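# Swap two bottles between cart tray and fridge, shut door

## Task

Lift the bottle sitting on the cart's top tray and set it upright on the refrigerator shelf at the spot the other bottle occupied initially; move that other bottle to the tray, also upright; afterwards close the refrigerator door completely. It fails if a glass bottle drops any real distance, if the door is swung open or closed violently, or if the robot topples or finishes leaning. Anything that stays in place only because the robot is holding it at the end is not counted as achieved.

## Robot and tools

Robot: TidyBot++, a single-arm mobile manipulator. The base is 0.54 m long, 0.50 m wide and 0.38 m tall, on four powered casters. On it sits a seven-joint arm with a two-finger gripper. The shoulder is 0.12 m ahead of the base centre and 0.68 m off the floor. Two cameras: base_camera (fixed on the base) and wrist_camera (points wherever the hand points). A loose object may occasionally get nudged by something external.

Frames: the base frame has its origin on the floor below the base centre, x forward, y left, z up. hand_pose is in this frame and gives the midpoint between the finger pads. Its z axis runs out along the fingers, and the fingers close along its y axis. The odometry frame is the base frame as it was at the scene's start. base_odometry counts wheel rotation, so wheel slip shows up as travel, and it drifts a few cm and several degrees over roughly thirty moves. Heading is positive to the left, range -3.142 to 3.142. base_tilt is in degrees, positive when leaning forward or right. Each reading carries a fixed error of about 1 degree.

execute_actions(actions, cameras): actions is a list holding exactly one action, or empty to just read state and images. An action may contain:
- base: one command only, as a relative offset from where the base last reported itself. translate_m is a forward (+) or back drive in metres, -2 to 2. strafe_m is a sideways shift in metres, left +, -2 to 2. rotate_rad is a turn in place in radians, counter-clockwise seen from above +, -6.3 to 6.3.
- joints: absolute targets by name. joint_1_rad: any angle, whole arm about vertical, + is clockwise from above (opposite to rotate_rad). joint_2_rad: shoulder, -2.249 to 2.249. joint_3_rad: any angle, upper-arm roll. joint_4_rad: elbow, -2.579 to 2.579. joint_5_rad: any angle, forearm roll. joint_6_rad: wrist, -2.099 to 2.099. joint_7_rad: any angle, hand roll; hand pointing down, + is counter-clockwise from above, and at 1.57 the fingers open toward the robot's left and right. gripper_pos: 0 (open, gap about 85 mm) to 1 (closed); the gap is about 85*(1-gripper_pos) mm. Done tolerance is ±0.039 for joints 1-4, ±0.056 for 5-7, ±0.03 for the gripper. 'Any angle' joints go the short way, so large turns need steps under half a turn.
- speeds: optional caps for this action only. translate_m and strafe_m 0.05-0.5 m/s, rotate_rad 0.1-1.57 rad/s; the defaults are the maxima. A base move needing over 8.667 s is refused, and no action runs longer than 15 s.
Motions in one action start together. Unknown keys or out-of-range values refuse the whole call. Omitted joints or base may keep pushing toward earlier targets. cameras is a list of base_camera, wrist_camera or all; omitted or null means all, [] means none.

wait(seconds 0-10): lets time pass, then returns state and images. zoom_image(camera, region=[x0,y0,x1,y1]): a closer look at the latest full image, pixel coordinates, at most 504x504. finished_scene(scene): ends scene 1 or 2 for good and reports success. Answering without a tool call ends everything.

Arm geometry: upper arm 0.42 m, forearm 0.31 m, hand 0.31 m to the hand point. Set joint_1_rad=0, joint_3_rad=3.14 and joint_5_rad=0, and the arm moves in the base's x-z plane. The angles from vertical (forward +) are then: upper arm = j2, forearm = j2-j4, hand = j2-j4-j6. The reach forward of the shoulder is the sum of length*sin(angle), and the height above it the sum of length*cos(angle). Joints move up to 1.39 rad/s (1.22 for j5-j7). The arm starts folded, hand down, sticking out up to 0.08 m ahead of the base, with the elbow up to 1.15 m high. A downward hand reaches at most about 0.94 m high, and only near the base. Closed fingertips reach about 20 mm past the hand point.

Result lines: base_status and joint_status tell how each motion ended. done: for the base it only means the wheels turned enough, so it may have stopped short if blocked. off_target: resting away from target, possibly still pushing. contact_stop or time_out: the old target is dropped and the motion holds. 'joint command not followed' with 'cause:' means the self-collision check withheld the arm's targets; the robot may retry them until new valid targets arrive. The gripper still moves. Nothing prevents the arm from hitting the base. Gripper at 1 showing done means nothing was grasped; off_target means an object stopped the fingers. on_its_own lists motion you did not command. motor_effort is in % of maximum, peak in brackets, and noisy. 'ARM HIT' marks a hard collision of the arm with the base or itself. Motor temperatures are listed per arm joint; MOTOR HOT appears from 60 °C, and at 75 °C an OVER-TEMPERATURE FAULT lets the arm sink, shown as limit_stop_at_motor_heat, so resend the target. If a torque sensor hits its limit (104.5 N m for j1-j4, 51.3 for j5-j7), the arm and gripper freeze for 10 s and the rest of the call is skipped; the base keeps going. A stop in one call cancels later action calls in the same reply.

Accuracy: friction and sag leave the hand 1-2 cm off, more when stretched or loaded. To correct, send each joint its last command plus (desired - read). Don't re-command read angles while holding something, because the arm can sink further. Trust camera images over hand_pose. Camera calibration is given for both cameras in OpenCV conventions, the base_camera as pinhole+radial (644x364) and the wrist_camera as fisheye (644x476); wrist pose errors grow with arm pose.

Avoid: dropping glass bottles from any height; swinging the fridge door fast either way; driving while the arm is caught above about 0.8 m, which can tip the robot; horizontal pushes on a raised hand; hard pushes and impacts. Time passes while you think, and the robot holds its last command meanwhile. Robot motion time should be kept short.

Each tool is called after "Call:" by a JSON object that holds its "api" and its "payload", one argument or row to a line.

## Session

Call:
{"api": "execute_actions", "payload": {
  "actions": [
    {"joints":{"joint_6_rad":0.4}}
  ]
}}

Call:
{"api": "execute_actions", "payload": {
  "actions": [
    {"base":{"rotate_rad":2.1}}
  ]
}}

Call:
{"api": "execute_actions", "payload": {
  "actions": [
    {"base":{"rotate_rad":2.1}}
  ]
}}

Scene clock: 1.53 s.
Motor temperatures (°C, as the motors report them): [30 32 24 31 35 39 39]
base_odometry: x=+0.000 y=+0.000 heading=+0.000 (m, m, rad; odometry frame)
base_tilt: forward=+0.3 right=+0.4 (deg)
base_status: not commanded
joint_positions: joint_1_rad=+0.027 joint_2_rad=-0.317 joint_3_rad=+3.122 joint_4_rad=-2.516 joint_5_rad=+0.053 joint_6_rad=+0.390 joint_7_rad=+1.539 gripper_pos=+0.000
joint_status: all done
motor_effort: joint_1_rad=-1(1) joint_2_rad=-7(7) joint_3_rad=+0(1) joint_4_rad=+19(19) joint_5_rad=+0(0) joint_6_rad=+8(7) joint_7_rad=-1(1) (%)
hand_pose: x=+0.5445 y=+0.0047 z=+0.8229 quat_wxyz=(+0.003, +0.786, +0.012, +0.618) (m; base frame)
pictures: base_camera, wrist_camera
camera_calibration (this result's frames):
wrist_camera: T_world_to_cam=[[0.0650549, -0.996757, 0.0473725, -0.0658037], [-0.247068, -0.0620839, -0.967007, 0.986719], [0.966812, 0.0512043, -0.250306, -0.187561], [0, 0, 0, 1]] pos_world=[0.429404, 0.00527299, 0.910334]
Images, in order (width x height): base_camera 644x364, wrist_camera 644x476.

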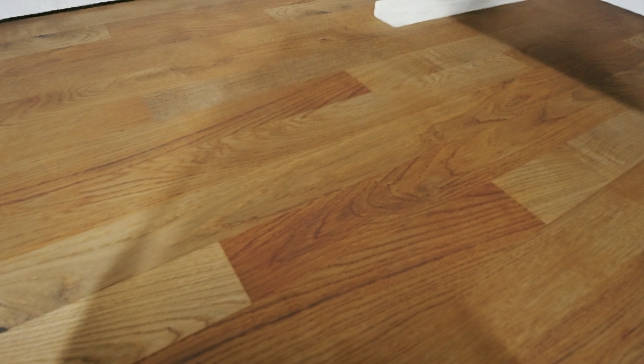

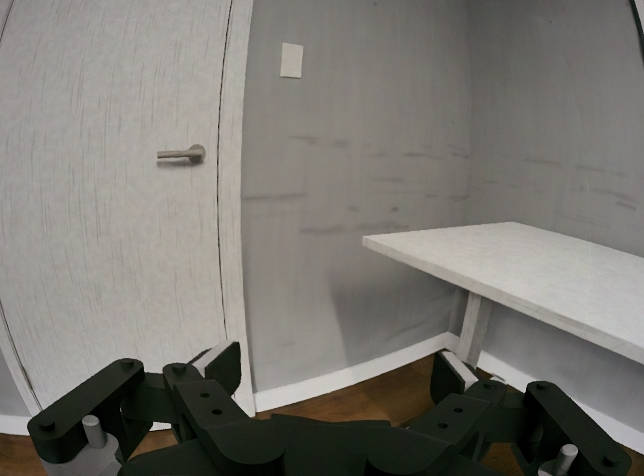

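Scene clock: 4.17 s.
Motor temperatures (°C, as the motors report them): [30 32 24 31 35 39 39]
base_odometry: x=+0.000 y=+0.000 heading=+2.100 (m, m, rad; odometry frame)
base_tilt: forward=+0.3 right=+0.4 (deg)
base_status: done
joint_positions: joint_1_rad=+0.027 joint_2_rad=-0.317 joint_3_rad=+3.122 joint_4_rad=-2.516 joint_5_rad=+0.053 joint_6_rad=+0.390 joint_7_rad=+1.539 gripper_pos=+0.000
joint_status: not commanded
motor_effort: joint_1_rad=-1(0) joint_2_rad=-7(8) joint_3_rad=+1(2) joint_4_rad=+19(19) joint_5_rad=+0(1) joint_6_rad=+8(8) joint_7_rad=-1(1) (%)
hand_pose: x=+0.5445 y=+0.0047 z=+0.8229 quat_wxyz=(+0.003, +0.786, +0.012, +0.618) (m; base frame)
pictures: base_camera, wrist_camera
camera_calibration (this result's frames):
wrist_camera: T_world_to_cam=[[0.065055, -0.996757, 0.0473724, -0.0658037], [-0.247069, -0.0620838, -0.967007, 0.986719], [0.966812, 0.0512044, -0.250306, -0.187561], [0, 0, 0, 1]] pos_world=[0.429404, 0.005273, 0.910334]
Images, in order (width x height): base_camera 644x364, wrist_camera 644x476.

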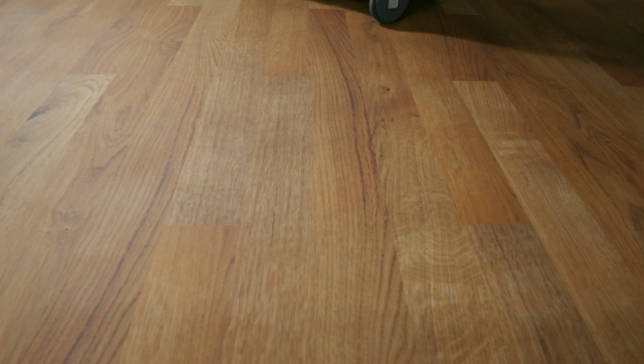

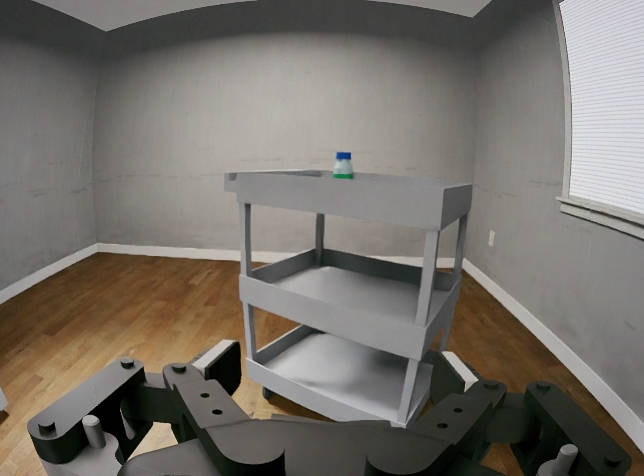

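Scene clock: 6.80 s.
Motor temperatures (°C, as the motors report them): [30 32 24 31 35 39 39]
base_odometry: x=+0.000 y=+0.000 heading=-2.084 (m, m, rad; odometry frame)
base_tilt: forward=+0.2 right=+0.4 (deg)
base_status: done
joint_positions: joint_1_rad=+0.027 joint_2_rad=-0.317 joint_3_rad=+3.122 joint_4_rad=-2.516 joint_5_rad=+0.053 joint_6_rad=+0.390 joint_7_rad=+1.539 gripper_pos=+0.000
joint_status: not commanded
motor_effort: joint_1_rad=-1(2) joint_2_rad=-7(8) joint_3_rad=+0(2) joint_4_rad=+19(19) joint_5_rad=-1(1) joint_6_rad=+8(8) joint_7_rad=-1(1) (%)
hand_pose: x=+0.5445 y=+0.0047 z=+0.8229 quat_wxyz=(+0.003, +0.786, +0.012, +0.618) (m; base frame)
pictures: base_camera, wrist_camera
camera_calibration (this result's frames):
wrist_camera: T_world_to_cam=[[0.0650551, -0.996757, 0.0473726, -0.0658039], [-0.247068, -0.0620841, -0.967007, 0.986719], [0.966812, 0.0512044, -0.250306, -0.187561], [0, 0, 0, 1]] pos_world=[0.429404, 0.00527303, 0.910334]
Images, in order (width x height): base_camera 644x364, wrist_camera 644x476.

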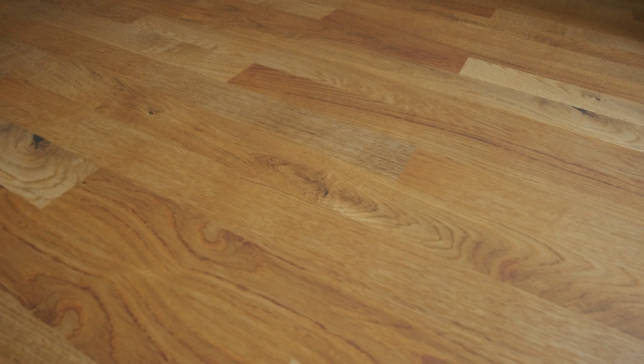

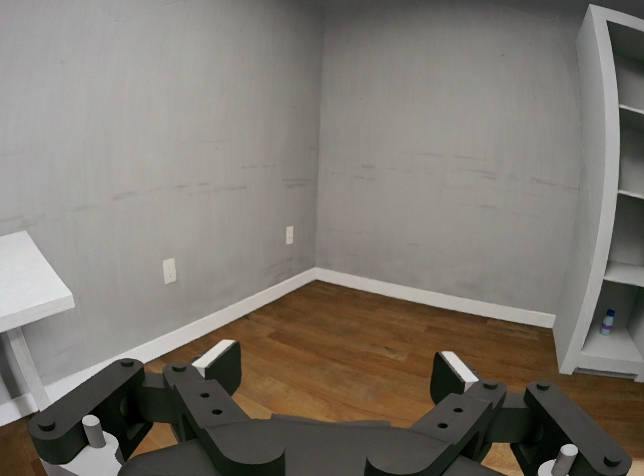

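Call:
{"api": "execute_actions", "payload": {
  "actions": [
    {"base":{"rotate_rad":-0.65},"joints":{"joint_1_rad":-0.01,"joint_3_rad":3.16,"joint_5_rad":-0.02,"joint_6_rad":0.15,"joint_7_rad":1.58}}
  ]
}}

Scene clock: 13.93 s.
Motor temperatures (°C, as the motors report them): [30 32 24 31 35 39 39]
base_odometry: x=+0.000 y=+0.000 heading=-2.733 (m, m, rad; odometry frame)
base_tilt: forward=+0.3 right=+0.4 (deg)
base_status: done
joint_positions: joint_1_rad=-0.002 joint_2_rad=-0.317 joint_3_rad=+3.148 joint_4_rad=-2.519 joint_5_rad=-0.004 joint_6_rad=+0.163 joint_7_rad=+1.549 gripper_pos=+0.000
joint_status: all done
motor_effort: joint_1_rad=-1(0) joint_2_rad=-7(8) joint_3_rad=+0(2) joint_4_rad=+19(20) joint_5_rad=+0(0) joint_6_rad=+8(9) joint_7_rad=-1(1) (%)
hand_pose: x=+0.5195 y=-0.0010 z=+0.7554 quat_wxyz=(-0.006, +0.852, -0.014, +0.524) (m; base frame)
pictures: base_camera, wrist_camera
camera_calibration (this result's frames):
wrist_camera: T_world_to_cam=[[0.0384921, -0.999228, -0.00788106, -0.0110712], [-0.461715, -0.0107905, -0.886963, 0.966046], [0.886193, 0.0377799, -0.461774, 0.0216184], [0, 0, 0, 1]] pos_world=[0.427306, -0.00145528, 0.866743]
Images, in order (width x height): base_camera 644x364, wrist_camera 644x476.

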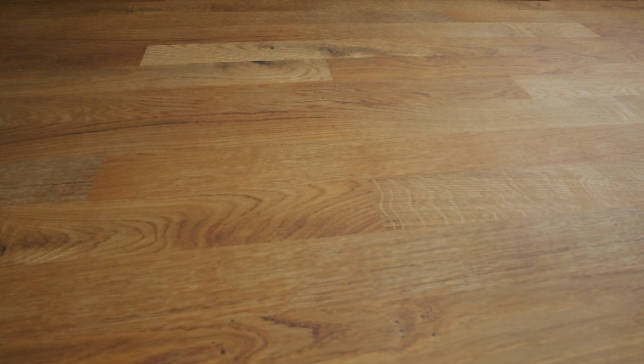

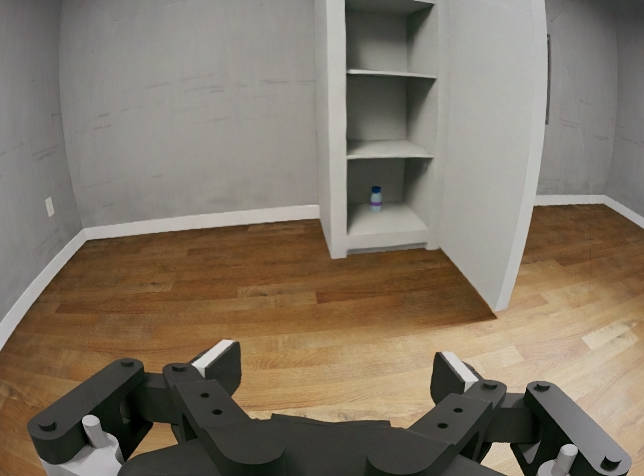

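Call:
{"api": "execute_actions", "payload": {
  "actions": [
    {"base":{"rotate_rad":-0.075},"joints":{"joint_2_rad":1.0,"joint_4_rad":-1.3,"joint_6_rad":0.5}}
  ],
  "cameras": []
}}

Call:
{"api": "execute_actions", "payload": {
  "actions": [
    {"base":{"translate_m":0.8},"joints":{"joint_2_rad":1.845,"joint_4_rad":-0.57,"joint_6_rad":0.58}}
  ]
}}

Scene clock: 23.80 s.
Motor temperatures (°C, as the motors report them): [30 32 24 31 35 39 39]
base_odometry: x=+0.000 y=+0.000 heading=-2.807 (m, m, rad; odometry frame)
base_tilt: forward=+0.3 right=+0.4 (deg)
base_status: done
joint_positions: joint_1_rad=-0.002 joint_2_rad=+0.984 joint_3_rad=+3.152 joint_4_rad=-1.320 joint_5_rad=-0.004 joint_6_rad=+0.468 joint_7_rad=+1.549 gripper_pos=+0.000
joint_status: all done
motor_effort: joint_1_rad=-1(0) joint_2_rad=-51(54) joint_3_rad=-1(2) joint_4_rad=+17(20) joint_5_rad=-1(0) joint_6_rad=+8(8) joint_7_rad=-1(1) (%)
hand_pose: x=+1.0034 y=-0.0034 z=+0.6225 quat_wxyz=(-0.002, +0.794, -0.010, +0.607) (m; base frame)
pictures: none
No camera images: the call's "cameras" was empty. Leave "cameras" out to get every camera's image.

Scene clock: 26.77 s.
Motor temperatures (°C, as the motors report them): [30 32 24 31 35 39 39]
base_odometry: x=-0.756 y=-0.261 heading=-2.808 (m, m, rad; odometry frame)
base_tilt: forward=+0.3 right=+0.4 (deg)
base_status: done
joint_positions: joint_1_rad=-0.002 joint_2_rad=+1.831 joint_3_rad=+3.152 joint_4_rad=-0.583 joint_5_rad=-0.004 joint_6_rad=+0.550 joint_7_rad=+1.549 gripper_pos=+0.000
joint_status: all done
motor_effort: joint_1_rad=-1(1) joint_2_rad=-55(61) joint_3_rad=+0(1) joint_4_rad=+16(19) joint_5_rad=+0(0) joint_6_rad=+7(9) joint_7_rad=-1(1) (%)
hand_pose: x=+1.0327 y=+0.0003 z=+0.2488 quat_wxyz=(-0.004, +0.803, -0.006, +0.596) (m; base frame)
pictures: base_camera, wrist_camera
camera_calibration (this result's frames):
wrist_camera: T_world_to_cam=[[0.0467859, -0.998824, 0.0127107, -0.0472765], [-0.299426, -0.0261626, -0.953761, 0.602614], [0.952972, 0.0408166, -0.300298, -0.776284], [0, 0, 0, 1]] pos_world=[0.922427, 0.000230381, 0.342233]
Images, in order (width x height): base_camera 644x364, wrist_camera 644x476.

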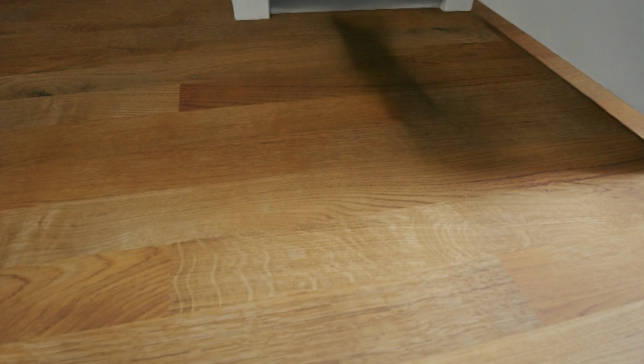

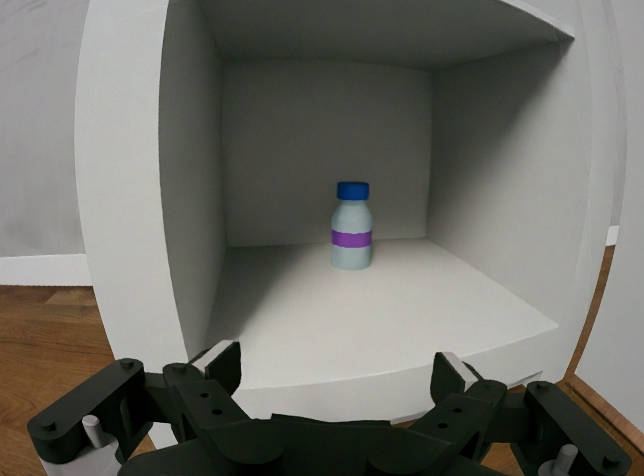

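Call:
{"api": "execute_actions", "payload": {
  "actions": [
    {"base":{"translate_m":-0.08},"joints":{"joint_4_rad":0.22,"joint_6_rad":0.05}}
  ],
  "cameras": []
}}

Call:
{"api": "execute_actions", "payload": {
  "actions": [
    {"base":{"strafe_m":-0.02},"joints":{"joint_2_rad":2.16}}
  ],
  "cameras": []
}}

Call:
{"api": "execute_actions", "payload": {
  "actions": [
    {"base":{"translate_m":0.34},"speeds":{"translate_m":0.2}}
  ],
  "cameras": ["wrist_camera"]
}}

Scene clock: 41.57 s.
Motor temperatures (°C, as the motors report them): [30 33 24 31 35 39 39]
base_odometry: x=-0.680 y=-0.235 heading=-2.808 (m, m, rad; odometry frame)
base_tilt: forward=+0.3 right=+0.4 (deg)
base_status: done
joint_positions: joint_1_rad=-0.002 joint_2_rad=+1.835 joint_3_rad=+3.152 joint_4_rad=+0.205 joint_5_rad=-0.004 joint_6_rad=+0.082 joint_7_rad=+1.549 gripper_pos=+0.000
joint_status: all done
motor_effort: joint_1_rad=-1(5) joint_2_rad=-62(63) joint_3_rad=-1(1) joint_4_rad=+23(22) joint_5_rad=+0(0) joint_6_rad=+9(9) joint_7_rad=-1(1) (%)
hand_pose: x=+1.1502 y=+0.0045 z=+0.5606 quat_wxyz=(-0.007, +0.699, -0.004, +0.715) (m; base frame)
pictures: none
No camera images: the call's "cameras" was empty. Leave "cameras" out to get every camera's image.

Scene clock: 43.40 s.
Motor temperatures (°C, as the motors report them): [30 33 24 31 35 39 39]
base_odometry: x=-0.687 y=-0.216 heading=-2.807 (m, m, rad; odometry frame)
base_tilt: forward=+0.3 right=+0.4 (deg)
base_status: done
joint_positions: joint_1_rad=-0.002 joint_2_rad=+2.164 joint_3_rad=+3.152 joint_4_rad=+0.213 joint_5_rad=-0.004 joint_6_rad=+0.071 joint_7_rad=+1.549 gripper_pos=+0.000
joint_status: all done
motor_effort: joint_1_rad=-1(5) joint_2_rad=-56(64) joint_3_rad=-1(1) joint_4_rad=+21(25) joint_5_rad=+0(0) joint_6_rad=+8(9) joint_7_rad=-1(1) (%)
hand_pose: x=+1.0561 y=+0.0049 z=+0.2349 quat_wxyz=(-0.006, +0.808, -0.005, +0.590) (m; base frame)
pictures: none
No camera images: the call's "cameras" was empty. Leave "cameras" out to get every camera's image.

Scene clock: 45.90 s.
Motor temperatures (°C, as the motors report them): [30 33 24 31 35 39 39]
base_odometry: x=-1.009 y=-0.328 heading=-2.808 (m, m, rad; odometry frame)
base_tilt: forward=+0.3 right=+0.4 (deg)
base_status: done
joint_positions: joint_1_rad=-0.002 joint_2_rad=+2.164 joint_3_rad=+3.152 joint_4_rad=+0.213 joint_5_rad=-0.004 joint_6_rad=+0.071 joint_7_rad=+1.549 gripper_pos=+0.000
joint_status: not commanded
motor_effort: joint_1_rad=-1(2) joint_2_rad=-55(59) joint_3_rad=-1(1) joint_4_rad=+21(22) joint_5_rad=-1(1) joint_6_rad=+7(9) joint_7_rad=-1(1) (%)
hand_pose: x=+1.0561 y=+0.0050 z=+0.2348 quat_wxyz=(-0.006, +0.808, -0.005, +0.590) (m; base frame)
pictures: wrist_camera
camera_calibration (this result's frames):
wrist_camera: T_world_to_cam=[[0.0520843, -0.998597, 0.00955696, -0.0483535], [-0.31526, -0.0255222, -0.948662, 0.611944], [0.947575, 0.0463975, -0.316147, -0.793587], [0, 0, 0, 1]] pos_world=[0.947424, 0.004153, 0.3301]
Images, in order (width x height): wrist_camera 644x476.

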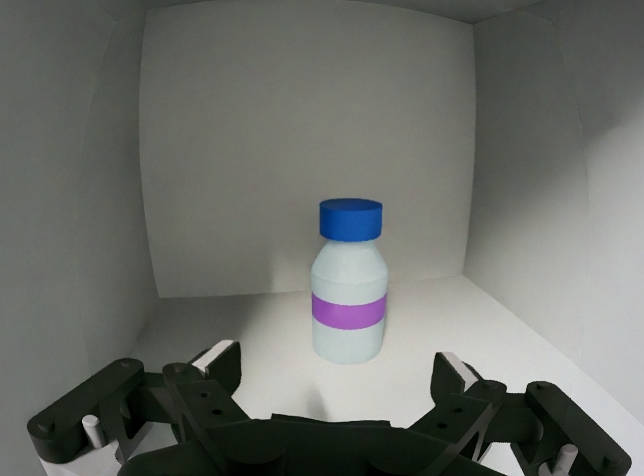

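Call:
{"api": "execute_actions", "payload": {
  "actions": [
    {"base":{"translate_m":0.17},"speeds":{"translate_m":0.12},"joints":{"joint_2_rad":2.135}}
  ]
}}

Scene clock: 51.20 s.
Motor temperatures (°C, as the motors report them): [30 33 24 31 35 39 39]
base_odometry: x=-1.170 y=-0.383 heading=-2.808 (m, m, rad; odometry frame)
base_tilt: forward=+0.3 right=+0.4 (deg)
base_status: done
joint_positions: joint_1_rad=-0.002 joint_2_rad=+2.154 joint_3_rad=+3.152 joint_4_rad=+0.213 joint_5_rad=-0.004 joint_6_rad=+0.071 joint_7_rad=+1.549 gripper_pos=+0.000
joint_status: all done
motor_effort: joint_1_rad=-1(6) joint_2_rad=-55(57) joint_3_rad=-1(1) joint_4_rad=+21(22) joint_5_rad=+0(0) joint_6_rad=+8(8) joint_7_rad=-1(1) (%)
hand_pose: x=+1.0608 y=+0.0051 z=+0.2448 quat_wxyz=(-0.006, +0.804, -0.005, +0.594) (m; base frame)
pictures: base_camera, wrist_camera
camera_calibration (this result's frames):
wrist_camera: T_world_to_cam=[[0.0520915, -0.998591, 0.0100882, -0.0487165], [-0.305117, -0.0255336, -0.951973, 0.612994], [0.950889, 0.0465116, -0.306017, -0.800889], [0, 0, 0, 1]] pos_world=[0.951129, 0.0042547, 0.33896]
Images, in order (width x height): base_camera 644x364, wrist_camera 644x476.

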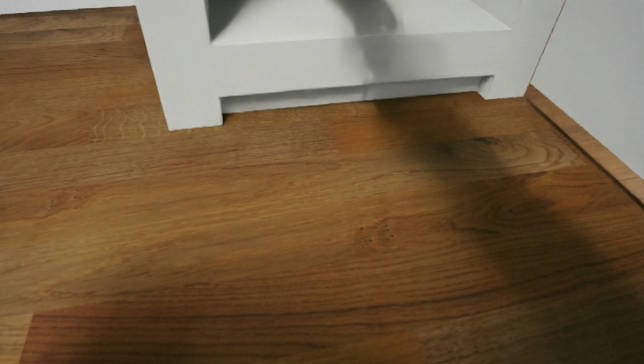

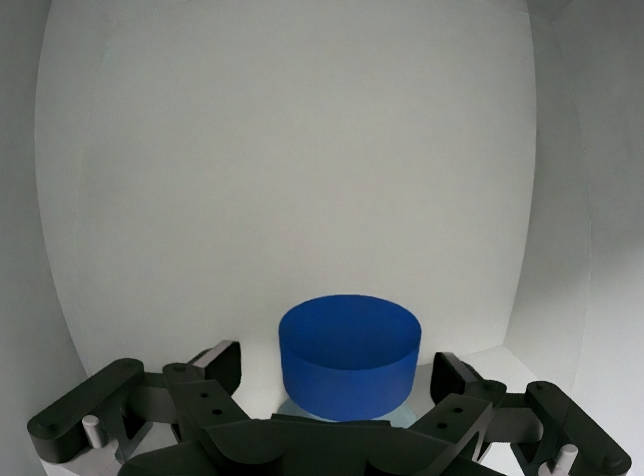

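Call:
{"api": "execute_actions", "payload": {
  "actions": [
    {"joints":{"gripper_pos":1}}
  ],
  "cameras": []
}}

Call:
{"api": "execute_actions", "payload": {
  "actions": [
    {"joints":{"joint_2_rad":2.07}}
  ],
  "cameras": []
}}

Call:
{"api": "execute_actions", "payload": {
  "actions": [
    {"base":{"translate_m":-0.8},"speeds":{"translate_m":0.35}}
  ],
  "cameras": ["wrist_camera"]
}}

Call:
{"api": "execute_actions", "payload": {
  "actions": [
    {"joints":{"joint_2_rad":1.1,"joint_4_rad":-0.6,"joint_6_rad":-0.15}}
  ],
  "cameras": []
}}

Call:
{"api": "execute_actions", "payload": {
  "actions": [
    {"joints":{"joint_2_rad":0.08,"joint_4_rad":-1.38,"joint_6_rad":-0.38}}
  ],
  "cameras": []
}}

Call:
{"api": "execute_actions", "payload": {
  "actions": [
    {"base":{"rotate_rad":-1.9},"speeds":{"rotate_rad":0.8}}
  ]
}}

Scene clock: 62.33 s.
Motor temperatures (°C, as the motors report them): [30 33 24 32 35 39 39]
base_odometry: x=-1.170 y=-0.383 heading=-2.808 (m, m, rad; odometry frame)
base_tilt: forward=+0.3 right=+0.4 (deg)
base_status: not commanded
joint_positions: joint_1_rad=-0.002 joint_2_rad=+2.153 joint_3_rad=+3.152 joint_4_rad=+0.213 joint_5_rad=-0.004 joint_6_rad=+0.071 joint_7_rad=+1.549 gripper_pos=+0.437
joint_status: gripper_pos off_target (ended at +0.437, target +1.000)
motor_effort: joint_1_rad=-1(4) joint_2_rad=-58(58) joint_3_rad=-1(1) joint_4_rad=+23(23) joint_5_rad=+0(1) joint_6_rad=+9(9) joint_7_rad=-1(0) (%)
hand_pose: x=+1.0611 y=+0.0051 z=+0.2454 quat_wxyz=(-0.007, +0.804, -0.005, +0.594) (m; base frame)
pictures: none
No camera images: the call's "cameras" was empty. Leave "cameras" out to get every camera's image.

Scene clock: 63.20 s.
Motor temperatures (°C, as the motors report them): [30 33 24 32 35 39 39]
base_odometry: x=-1.170 y=-0.383 heading=-2.808 (m, m, rad; odometry frame)
base_tilt: forward=+0.3 right=+0.4 (deg)
base_status: not commanded
joint_positions: joint_1_rad=-0.002 joint_2_rad=+2.136 joint_3_rad=+3.152 joint_4_rad=+0.206 joint_5_rad=-0.004 joint_6_rad=+0.057 joint_7_rad=+1.549 gripper_pos=+0.437
joint_status: joint_2_rad off_target (ended at +2.136, target +2.070)
motor_effort: joint_1_rad=-1(1) joint_2_rad=-63(64) joint_3_rad=-1(1) joint_4_rad=+25(26) joint_5_rad=-1(0) joint_6_rad=+11(12) joint_7_rad=-1(1) (%)
hand_pose: x=+1.0660 y=+0.0050 z=+0.2539 quat_wxyz=(-0.006, +0.805, -0.005, +0.593) (m; base frame)
pictures: none
No camera images: the call's "cameras" was empty. Leave "cameras" out to get every camera's image.

Scene clock: 66.63 s.
Motor temperatures (°C, as the motors report them): [30 34 24 32 35 39 39]
base_odometry: x=-0.413 y=-0.121 heading=-2.809 (m, m, rad; odometry frame)
base_tilt: forward=+0.3 right=+0.4 (deg)
base_status: done
joint_positions: joint_1_rad=-0.006 joint_2_rad=+2.123 joint_3_rad=+3.152 joint_4_rad=+0.206 joint_5_rad=-0.004 joint_6_rad=+0.056 joint_7_rad=+1.549 gripper_pos=+0.437
joint_status: not commanded
motor_effort: joint_1_rad=-1(6) joint_2_rad=-64(66) joint_3_rad=-1(2) joint_4_rad=+26(27) joint_5_rad=+0(0) joint_6_rad=+12(12) joint_7_rad=-1(1) (%)
hand_pose: x=+1.0711 y=+0.0080 z=+0.2653 quat_wxyz=(-0.007, +0.802, -0.003, +0.598) (m; base frame)
pictures: wrist_camera
camera_calibration (this result's frames):
wrist_camera: T_world_to_cam=[[0.0549626, -0.998433, 0.0105079, -0.0497], [-0.296383, -0.0263633, -0.954705, 0.627108], [0.953486, 0.0493587, -0.297368, -0.809656], [0, 0, 0, 1]] pos_world=[0.960592, 0.00687403, 0.35846]
Images, in order (width x height): wrist_camera 644x476.

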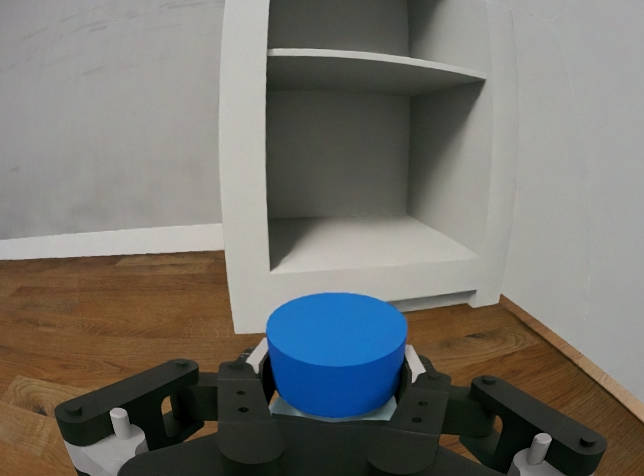

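Scene clock: 69.03 s.
Motor temperatures (°C, as the motors report them): [30 34 24 32 35 39 39]
base_odometry: x=-0.414 y=-0.121 heading=-2.809 (m, m, rad; odometry frame)
base_tilt: forward=+0.3 right=+0.4 (deg)
base_status: not commanded
joint_positions: joint_1_rad=-0.006 joint_2_rad=+1.151 joint_3_rad=+3.152 joint_4_rad=-0.609 joint_5_rad=-0.004 joint_6_rad=-0.143 joint_7_rad=+1.549 gripper_pos=+0.437
joint_status: joint_2_rad off_target (ended at +1.151, target +1.100); the others done
motor_effort: joint_1_rad=-1(1) joint_2_rad=-67(73) joint_3_rad=+0(1) joint_4_rad=+26(28) joint_5_rad=+0(0) joint_6_rad=+11(13) joint_7_rad=-1(1) (%)
hand_pose: x=+1.1062 y=+0.0029 z=+0.6924 quat_wxyz=(-0.004, +0.814, -0.007, +0.580) (m; base frame)
pictures: none
No camera images: the call's "cameras" was empty. Leave "cameras" out to get every camera's image.

Scene clock: 71.33 s.
Motor temperatures (°C, as the motors report them): [30 34 24 32 35 39 39]
base_odometry: x=-0.414 y=-0.121 heading=-2.809 (m, m, rad; odometry frame)
base_tilt: forward=+0.3 right=+0.4 (deg)
base_status: not commanded
joint_positions: joint_1_rad=-0.006 joint_2_rad=+0.127 joint_3_rad=+3.152 joint_4_rad=-1.389 joint_5_rad=-0.004 joint_6_rad=-0.374 joint_7_rad=+1.549 gripper_pos=+0.437
joint_status: joint_2_rad off_target (ended at +0.127, target +0.080); the others done
motor_effort: joint_1_rad=-1(1) joint_2_rad=-34(70) joint_3_rad=+0(0) joint_4_rad=+27(28) joint_5_rad=+0(0) joint_6_rad=+12(11) joint_7_rad=-1(1) (%)
hand_pose: x=+0.7820 y=-0.0009 z=+1.0187 quat_wxyz=(-0.006, +0.810, -0.011, +0.586) (m; base frame)
pictures: none
No camera images: the call's "cameras" was empty. Leave "cameras" out to get every camera's image.

Scene clock: 74.60 s.
Motor temperatures (°C, as the motors report them): [30 34 24 32 35 39 39]
base_odometry: x=-0.414 y=-0.121 heading=+1.575 (m, m, rad; odometry frame)
base_tilt: forward=+0.3 right=+0.4 (deg)
base_status: done
joint_positions: joint_1_rad=-0.006 joint_2_rad=+0.127 joint_3_rad=+3.163 joint_4_rad=-1.389 joint_5_rad=-0.004 joint_6_rad=-0.374 joint_7_rad=+1.549 gripper_pos=+0.437
joint_status: not commanded
motor_effort: joint_1_rad=-1(3) joint_2_rad=-33(35) joint_3_rad=+1(5) joint_4_rad=+27(27) joint_5_rad=+0(1) joint_6_rad=+11(12) joint_7_rad=-1(1) (%)
hand_pose: x=+0.7820 y=-0.0073 z=+1.0185 quat_wxyz=(-0.003, +0.810, -0.015, +0.586) (m; base frame)
pictures: base_camera, wrist_camera
camera_calibration (this result's frames):
wrist_camera: T_world_to_cam=[[0.0305285, -0.99953, 0.00287484, -0.0302136], [-0.324999, -0.0126462, -0.94563, 1.27337], [0.945222, 0.0279344, -0.325232, -0.274592], [0, 0, 0, 1]] pos_world=[0.674317, -0.00642547, 1.11492]
Images, in order (width x height): base_camera 644x364, wrist_camera 644x476.

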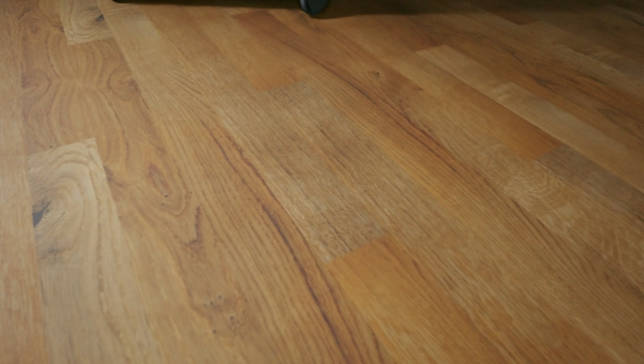

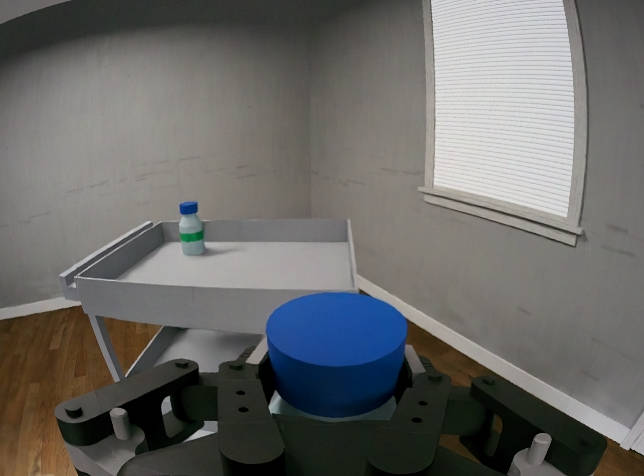

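Call:
{"api": "execute_actions", "payload": {
  "actions": [
    {"base":{"strafe_m":0.13}}
  ],
  "cameras": []
}}

Call:
{"api": "execute_actions", "payload": {
  "actions": [
    {"base":{"translate_m":0.54},"speeds":{"translate_m":0.25}}
  ]
}}

Call:
{"api": "execute_actions", "payload": {
  "actions": [
    {"joints":{"joint_4_rad":-1.66,"joint_6_rad":-0.05}}
  ],
  "cameras": []
}}

Call:
{"api": "execute_actions", "payload": {
  "actions": [
    {"joints":{"joint_4_rad":-1.76,"joint_6_rad":0.03}}
  ],
  "cameras": ["wrist_camera"]
}}

Scene clock: 83.17 s.
Motor temperatures (°C, as the motors report them): [30 34 24 32 35 39 39]
base_odometry: x=-0.544 y=-0.122 heading=+1.574 (m, m, rad; odometry frame)
base_tilt: forward=+0.3 right=+0.4 (deg)
base_status: done
joint_positions: joint_1_rad=-0.012 joint_2_rad=+0.127 joint_3_rad=+3.159 joint_4_rad=-1.389 joint_5_rad=-0.004 joint_6_rad=-0.374 joint_7_rad=+1.549 gripper_pos=+0.437
joint_status: not commanded
motor_effort: joint_1_rad=+0(5) joint_2_rad=-33(35) joint_3_rad=+0(3) joint_4_rad=+27(27) joint_5_rad=+0(1) joint_6_rad=+12(11) joint_7_rad=-1(1) (%)
hand_pose: x=+0.7820 y=-0.0010 z=+1.0185 quat_wxyz=(-0.006, +0.811, -0.011, +0.586) (m; base frame)
pictures: none
No camera images: the call's "cameras" was empty. Leave "cameras" out to get every camera's image.

Scene clock: 86.20 s.
Motor temperatures (°C, as the motors report them): [30 34 24 32 35 39 39]
base_odometry: x=-0.546 y=+0.418 heading=+1.575 (m, m, rad; odometry frame)
base_tilt: forward=+0.3 right=+0.4 (deg)
base_status: done
joint_positions: joint_1_rad=-0.012 joint_2_rad=+0.121 joint_3_rad=+3.159 joint_4_rad=-1.390 joint_5_rad=-0.004 joint_6_rad=-0.375 joint_7_rad=+1.549 gripper_pos=+0.437
joint_status: not commanded
motor_effort: joint_1_rad=-1(3) joint_2_rad=-33(37) joint_3_rad=+0(1) joint_4_rad=+27(28) joint_5_rad=+0(1) joint_6_rad=+11(11) joint_7_rad=-1(1) (%)
hand_pose: x=+0.7796 y=-0.0010 z=+1.0219 quat_wxyz=(-0.006, +0.809, -0.012, +0.587) (m; base frame)
pictures: base_camera, wrist_camera
camera_calibration (this result's frames):
wrist_camera: T_world_to_cam=[[0.0404023, -0.999181, 0.00239443, -0.0310154], [-0.32087, -0.0152439, -0.947001, 1.274], [0.946261, 0.0374927, -0.321223, -0.276248], [0, 0, 0, 1]] pos_world=[0.671443, -0.00121198, 1.11781]
Images, in order (width x height): base_camera 644x364, wrist_camera 644x476.

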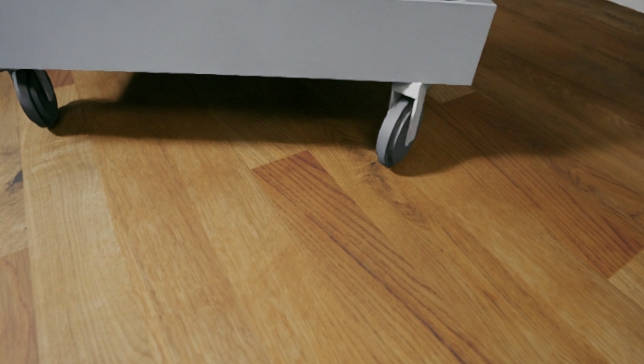

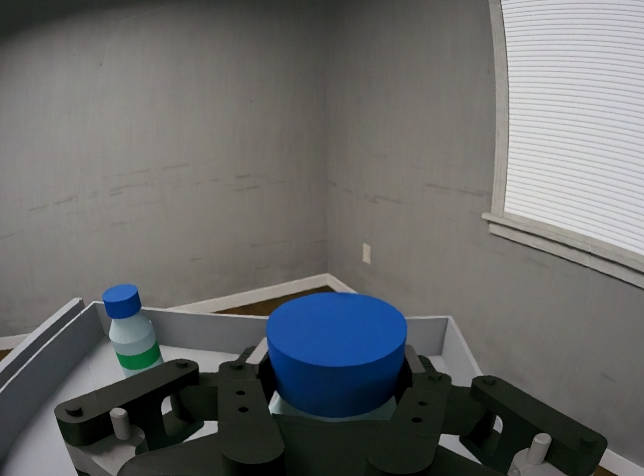

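Scene clock: 87.60 s.
Motor temperatures (°C, as the motors report them): [30 34 24 32 35 39 39]
base_odometry: x=-0.546 y=+0.418 heading=+1.575 (m, m, rad; odometry frame)
base_tilt: forward=+0.3 right=+0.4 (deg)
base_status: not commanded
joint_positions: joint_1_rad=-0.012 joint_2_rad=+0.120 joint_3_rad=+3.159 joint_4_rad=-1.672 joint_5_rad=-0.004 joint_6_rad=-0.104 joint_7_rad=+1.549 gripper_pos=+0.437
joint_status: all done
motor_effort: joint_1_rad=-1(1) joint_2_rad=-33(34) joint_3_rad=+0(0) joint_4_rad=+26(28) joint_5_rad=-1(0) joint_6_rad=+11(13) joint_7_rad=-1(1) (%)
hand_pose: x=+0.7714 y=-0.0015 z=+0.9309 quat_wxyz=(-0.005, +0.812, -0.012, +0.583) (m; base frame)
pictures: none
No camera images: the call's "cameras" was empty. Leave "cameras" out to get every camera's image.

Scene clock: 88.53 s.
Motor temperatures (°C, as the motors report them): [30 34 24 32 35 39 39]
base_odometry: x=-0.546 y=+0.418 heading=+1.575 (m, m, rad; odometry frame)
base_tilt: forward=+0.3 right=+0.4 (deg)
base_status: not commanded
joint_positions: joint_1_rad=-0.012 joint_2_rad=+0.115 joint_3_rad=+3.159 joint_4_rad=-1.754 joint_5_rad=-0.004 joint_6_rad=-0.012 joint_7_rad=+1.549 gripper_pos=+0.437
joint_status: all done
motor_effort: joint_1_rad=-1(1) joint_2_rad=-29(33) joint_3_rad=+0(0) joint_4_rad=+24(26) joint_5_rad=+0(0) joint_6_rad=+9(10) joint_7_rad=-1(1) (%)
hand_pose: x=+0.7644 y=-0.0016 z=+0.9121 quat_wxyz=(-0.005, +0.808, -0.012, +0.589) (m; base frame)
pictures: wrist_camera
camera_calibration (this result's frames):
wrist_camera: T_world_to_cam=[[0.0389857, -0.999236, 0.00268395, -0.0299306], [-0.316496, -0.0148959, -0.948477, 1.16315], [0.947792, 0.0361276, -0.316835, -0.302357], [0, 0, 0, 1]] pos_world=[0.655869, -0.00165824, 1.0075]
Images, in order (width x height): wrist_camera 644x476.

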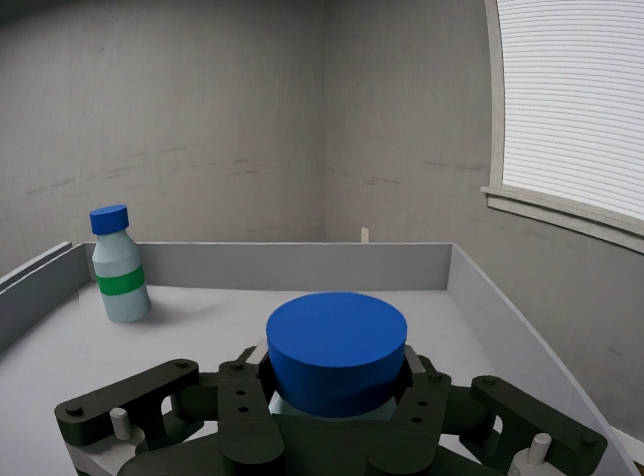

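Call:
{"api": "execute_actions", "payload": {
  "actions": [
    {"joints":{"gripper_pos":0}}
  ],
  "cameras": []
}}

Call:
{"api": "execute_actions", "payload": {
  "actions": [
    {"base":{"translate_m":-0.12},"speeds":{"translate_m":0.2}}
  ],
  "cameras": []
}}

Call:
{"api": "execute_actions", "payload": {
  "actions": [
    {"joints":{"joint_4_rad":-1.66,"joint_6_rad":-0.17}}
  ],
  "cameras": []
}}

Call:
{"api": "execute_actions", "payload": {
  "actions": [
    {"base":{"strafe_m":0.3},"speeds":{"strafe_m":0.25}}
  ],
  "cameras": ["wrist_camera"]
}}

Call:
{"api": "execute_actions", "payload": {
  "actions": [
    {"base":{"translate_m":0.2},"speeds":{"translate_m":0.2}}
  ],
  "cameras": ["wrist_camera"]
}}

Scene clock: 97.33 s.
Motor temperatures (°C, as the motors report them): [30 34 24 32 35 40 39]
base_odometry: x=-0.546 y=+0.418 heading=+1.575 (m, m, rad; odometry frame)
base_tilt: forward=+0.3 right=+0.4 (deg)
base_status: not commanded
joint_positions: joint_1_rad=-0.012 joint_2_rad=+0.103 joint_3_rad=+3.159 joint_4_rad=-1.755 joint_5_rad=-0.004 joint_6_rad=-0.001 joint_7_rad=+1.549 gripper_pos=+0.000
joint_status: all done
motor_effort: joint_1_rad=-1(1) joint_2_rad=-26(31) joint_3_rad=+1(0) joint_4_rad=+21(25) joint_5_rad=-1(0) joint_6_rad=+8(10) joint_7_rad=-1(1) (%)
hand_pose: x=+0.7624 y=-0.0017 z=+0.9229 quat_wxyz=(-0.005, +0.801, -0.012, +0.598) (m; base frame)
pictures: none
No camera images: the call's "cameras" was empty. Leave "cameras" out to get every camera's image.

Scene clock: 98.70 s.
Motor temperatures (°C, as the motors report them): [30 34 24 32 35 40 39]
base_odometry: x=-0.546 y=+0.298 heading=+1.575 (m, m, rad; odometry frame)
base_tilt: forward=+0.3 right=+0.4 (deg)
base_status: done
joint_positions: joint_1_rad=-0.012 joint_2_rad=+0.095 joint_3_rad=+3.159 joint_4_rad=-1.755 joint_5_rad=-0.004 joint_6_rad=+0.001 joint_7_rad=+1.549 gripper_pos=+0.000
joint_status: not commanded
motor_effort: joint_1_rad=-1(3) joint_2_rad=-26(30) joint_3_rad=+1(1) joint_4_rad=+21(23) joint_5_rad=+0(0) joint_6_rad=+8(8) joint_7_rad=-1(1) (%)
hand_pose: x=+0.7608 y=-0.0017 z=+0.9284 quat_wxyz=(-0.006, +0.798, -0.012, +0.602) (m; base frame)
pictures: none
No camera images: the call's "cameras" was empty. Leave "cameras" out to get every camera's image.

Scene clock: 99.63 s.
Motor temperatures (°C, as the motors report them): [30 34 24 32 35 40 39]
base_odometry: x=-0.546 y=+0.298 heading=+1.575 (m, m, rad; odometry frame)
base_tilt: forward=+0.3 right=+0.4 (deg)
base_status: not commanded
joint_positions: joint_1_rad=-0.012 joint_2_rad=+0.095 joint_3_rad=+3.159 joint_4_rad=-1.672 joint_5_rad=-0.004 joint_6_rad=-0.141 joint_7_rad=+1.549 gripper_pos=+0.000
joint_status: all done
motor_effort: joint_1_rad=-1(1) joint_2_rad=-26(28) joint_3_rad=+0(0) joint_4_rad=+22(23) joint_5_rad=+0(0) joint_6_rad=+7(9) joint_7_rad=-1(1) (%)
hand_pose: x=+0.7612 y=-0.0015 z=+0.9359 quat_wxyz=(-0.005, +0.816, -0.012, +0.578) (m; base frame)
pictures: none
No camera images: the call's "cameras" was empty. Leave "cameras" out to get every camera's image.

Scene clock: 101.70 s.
Motor temperatures (°C, as the motors report them): [30 34 24 32 35 40 39]
base_odometry: x=-0.846 y=+0.297 heading=+1.576 (m, m, rad; odometry frame)
base_tilt: forward=+0.3 right=+0.4 (deg)
base_status: done
joint_positions: joint_1_rad=-0.012 joint_2_rad=+0.095 joint_3_rad=+3.159 joint_4_rad=-1.672 joint_5_rad=-0.004 joint_6_rad=-0.142 joint_7_rad=+1.549 gripper_pos=+0.000
joint_status: not commanded
motor_effort: joint_1_rad=-1(4) joint_2_rad=-26(27) joint_3_rad=+0(3) joint_4_rad=+22(22) joint_5_rad=-1(1) joint_6_rad=+7(8) joint_7_rad=-1(1) (%)
hand_pose: x=+0.7612 y=-0.0016 z=+0.9359 quat_wxyz=(-0.005, +0.816, -0.012, +0.578) (m; base frame)
pictures: wrist_camera
camera_calibration (this result's frames):
wrist_camera: T_world_to_cam=[[0.0392608, -0.999229, 0.00098936, -0.0284941], [-0.342728, -0.0143962, -0.939324, 1.19609], [0.938614, 0.0365396, -0.343029, -0.260263], [0, 0, 0, 1]] pos_world=[0.655337, -0.00174306, 1.03426]
Images, in order (width x height): wrist_camera 644x476.

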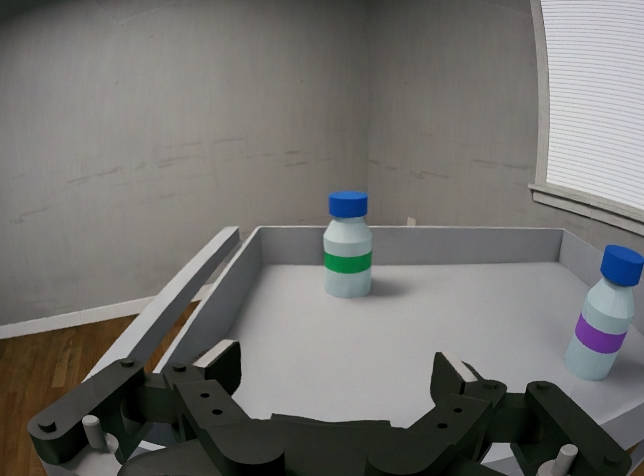

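Scene clock: 103.47 s.
Motor temperatures (°C, as the motors report them): [30 34 24 32 35 39 39]
base_odometry: x=-0.847 y=+0.497 heading=+1.576 (m, m, rad; odometry frame)
base_tilt: forward=+0.3 right=+0.4 (deg)
base_status: done
joint_positions: joint_1_rad=-0.012 joint_2_rad=+0.093 joint_3_rad=+3.159 joint_4_rad=-1.672 joint_5_rad=-0.004 joint_6_rad=-0.142 joint_7_rad=+1.549 gripper_pos=+0.000
joint_status: not commanded
motor_effort: joint_1_rad=-1(2) joint_2_rad=-26(30) joint_3_rad=+0(0) joint_4_rad=+22(22) joint_5_rad=+0(0) joint_6_rad=+7(8) joint_7_rad=-1(1) (%)
hand_pose: x=+0.7607 y=-0.0016 z=+0.9372 quat_wxyz=(-0.005, +0.815, -0.012, +0.579) (m; base frame)
pictures: wrist_camera
camera_calibration (this result's frames):
wrist_camera: T_world_to_cam=[[0.0392606, -0.999228, 0.00103108, -0.0285182], [-0.341092, -0.0143717, -0.93992, 1.19643], [0.93921, 0.0365501, -0.341393, -0.261289], [0, 0, 0, 1]] pos_world=[0.654616, -0.00175136, 1.03537]
Images, in order (width x height): wrist_camera 644x476.

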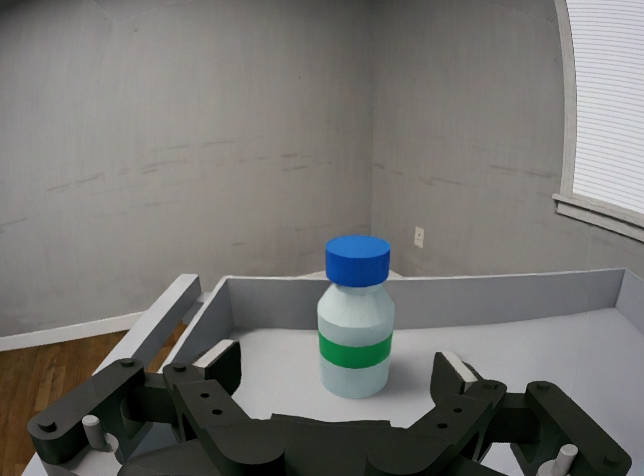

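Call:
{"api": "execute_actions", "payload": {
  "actions": [
    {"base":{"translate_m":0.16},"speeds":{"translate_m":0.12},"joints":{"joint_4_rad":-1.78,"joint_6_rad":0.0,"joint_1_rad":0.02}}
  ],
  "cameras": ["wrist_camera"]
}}

Scene clock: 108.53 s.
Motor temperatures (°C, as the motors report them): [30 34 24 32 35 39 39]
base_odometry: x=-0.848 y=+0.657 heading=+1.576 (m, m, rad; odometry frame)
base_tilt: forward=+0.3 right=+0.4 (deg)
base_status: done
joint_positions: joint_1_rad=+0.001 joint_2_rad=+0.089 joint_3_rad=+3.159 joint_4_rad=-1.768 joint_5_rad=-0.004 joint_6_rad=-0.030 joint_7_rad=+1.549 gripper_pos=+0.000
joint_status: all done
motor_effort: joint_1_rad=-1(0) joint_2_rad=-26(29) joint_3_rad=+0(2) joint_4_rad=+22(22) joint_5_rad=+0(0) joint_6_rad=+8(8) joint_7_rad=-1(1) (%)
hand_pose: x=+0.7539 y=-0.0102 z=+0.9153 quat_wxyz=(-0.002, +0.809, -0.018, +0.587) (m; base frame)
pictures: wrist_camera
camera_calibration (this result's frames):
wrist_camera: T_world_to_cam=[[0.0256232, -0.99967, 0.00198004, -0.0273626], [-0.321797, -0.0101234, -0.946755, 1.16526], [0.946462, 0.0236217, -0.32195, -0.285495], [0, 0, 0, 1]] pos_world=[0.64589, -0.00881328, 1.01136]
Images, in order (width x height): wrist_camera 644x476.

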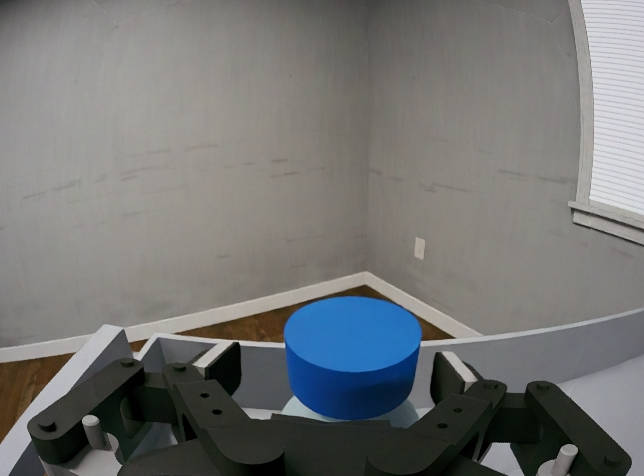

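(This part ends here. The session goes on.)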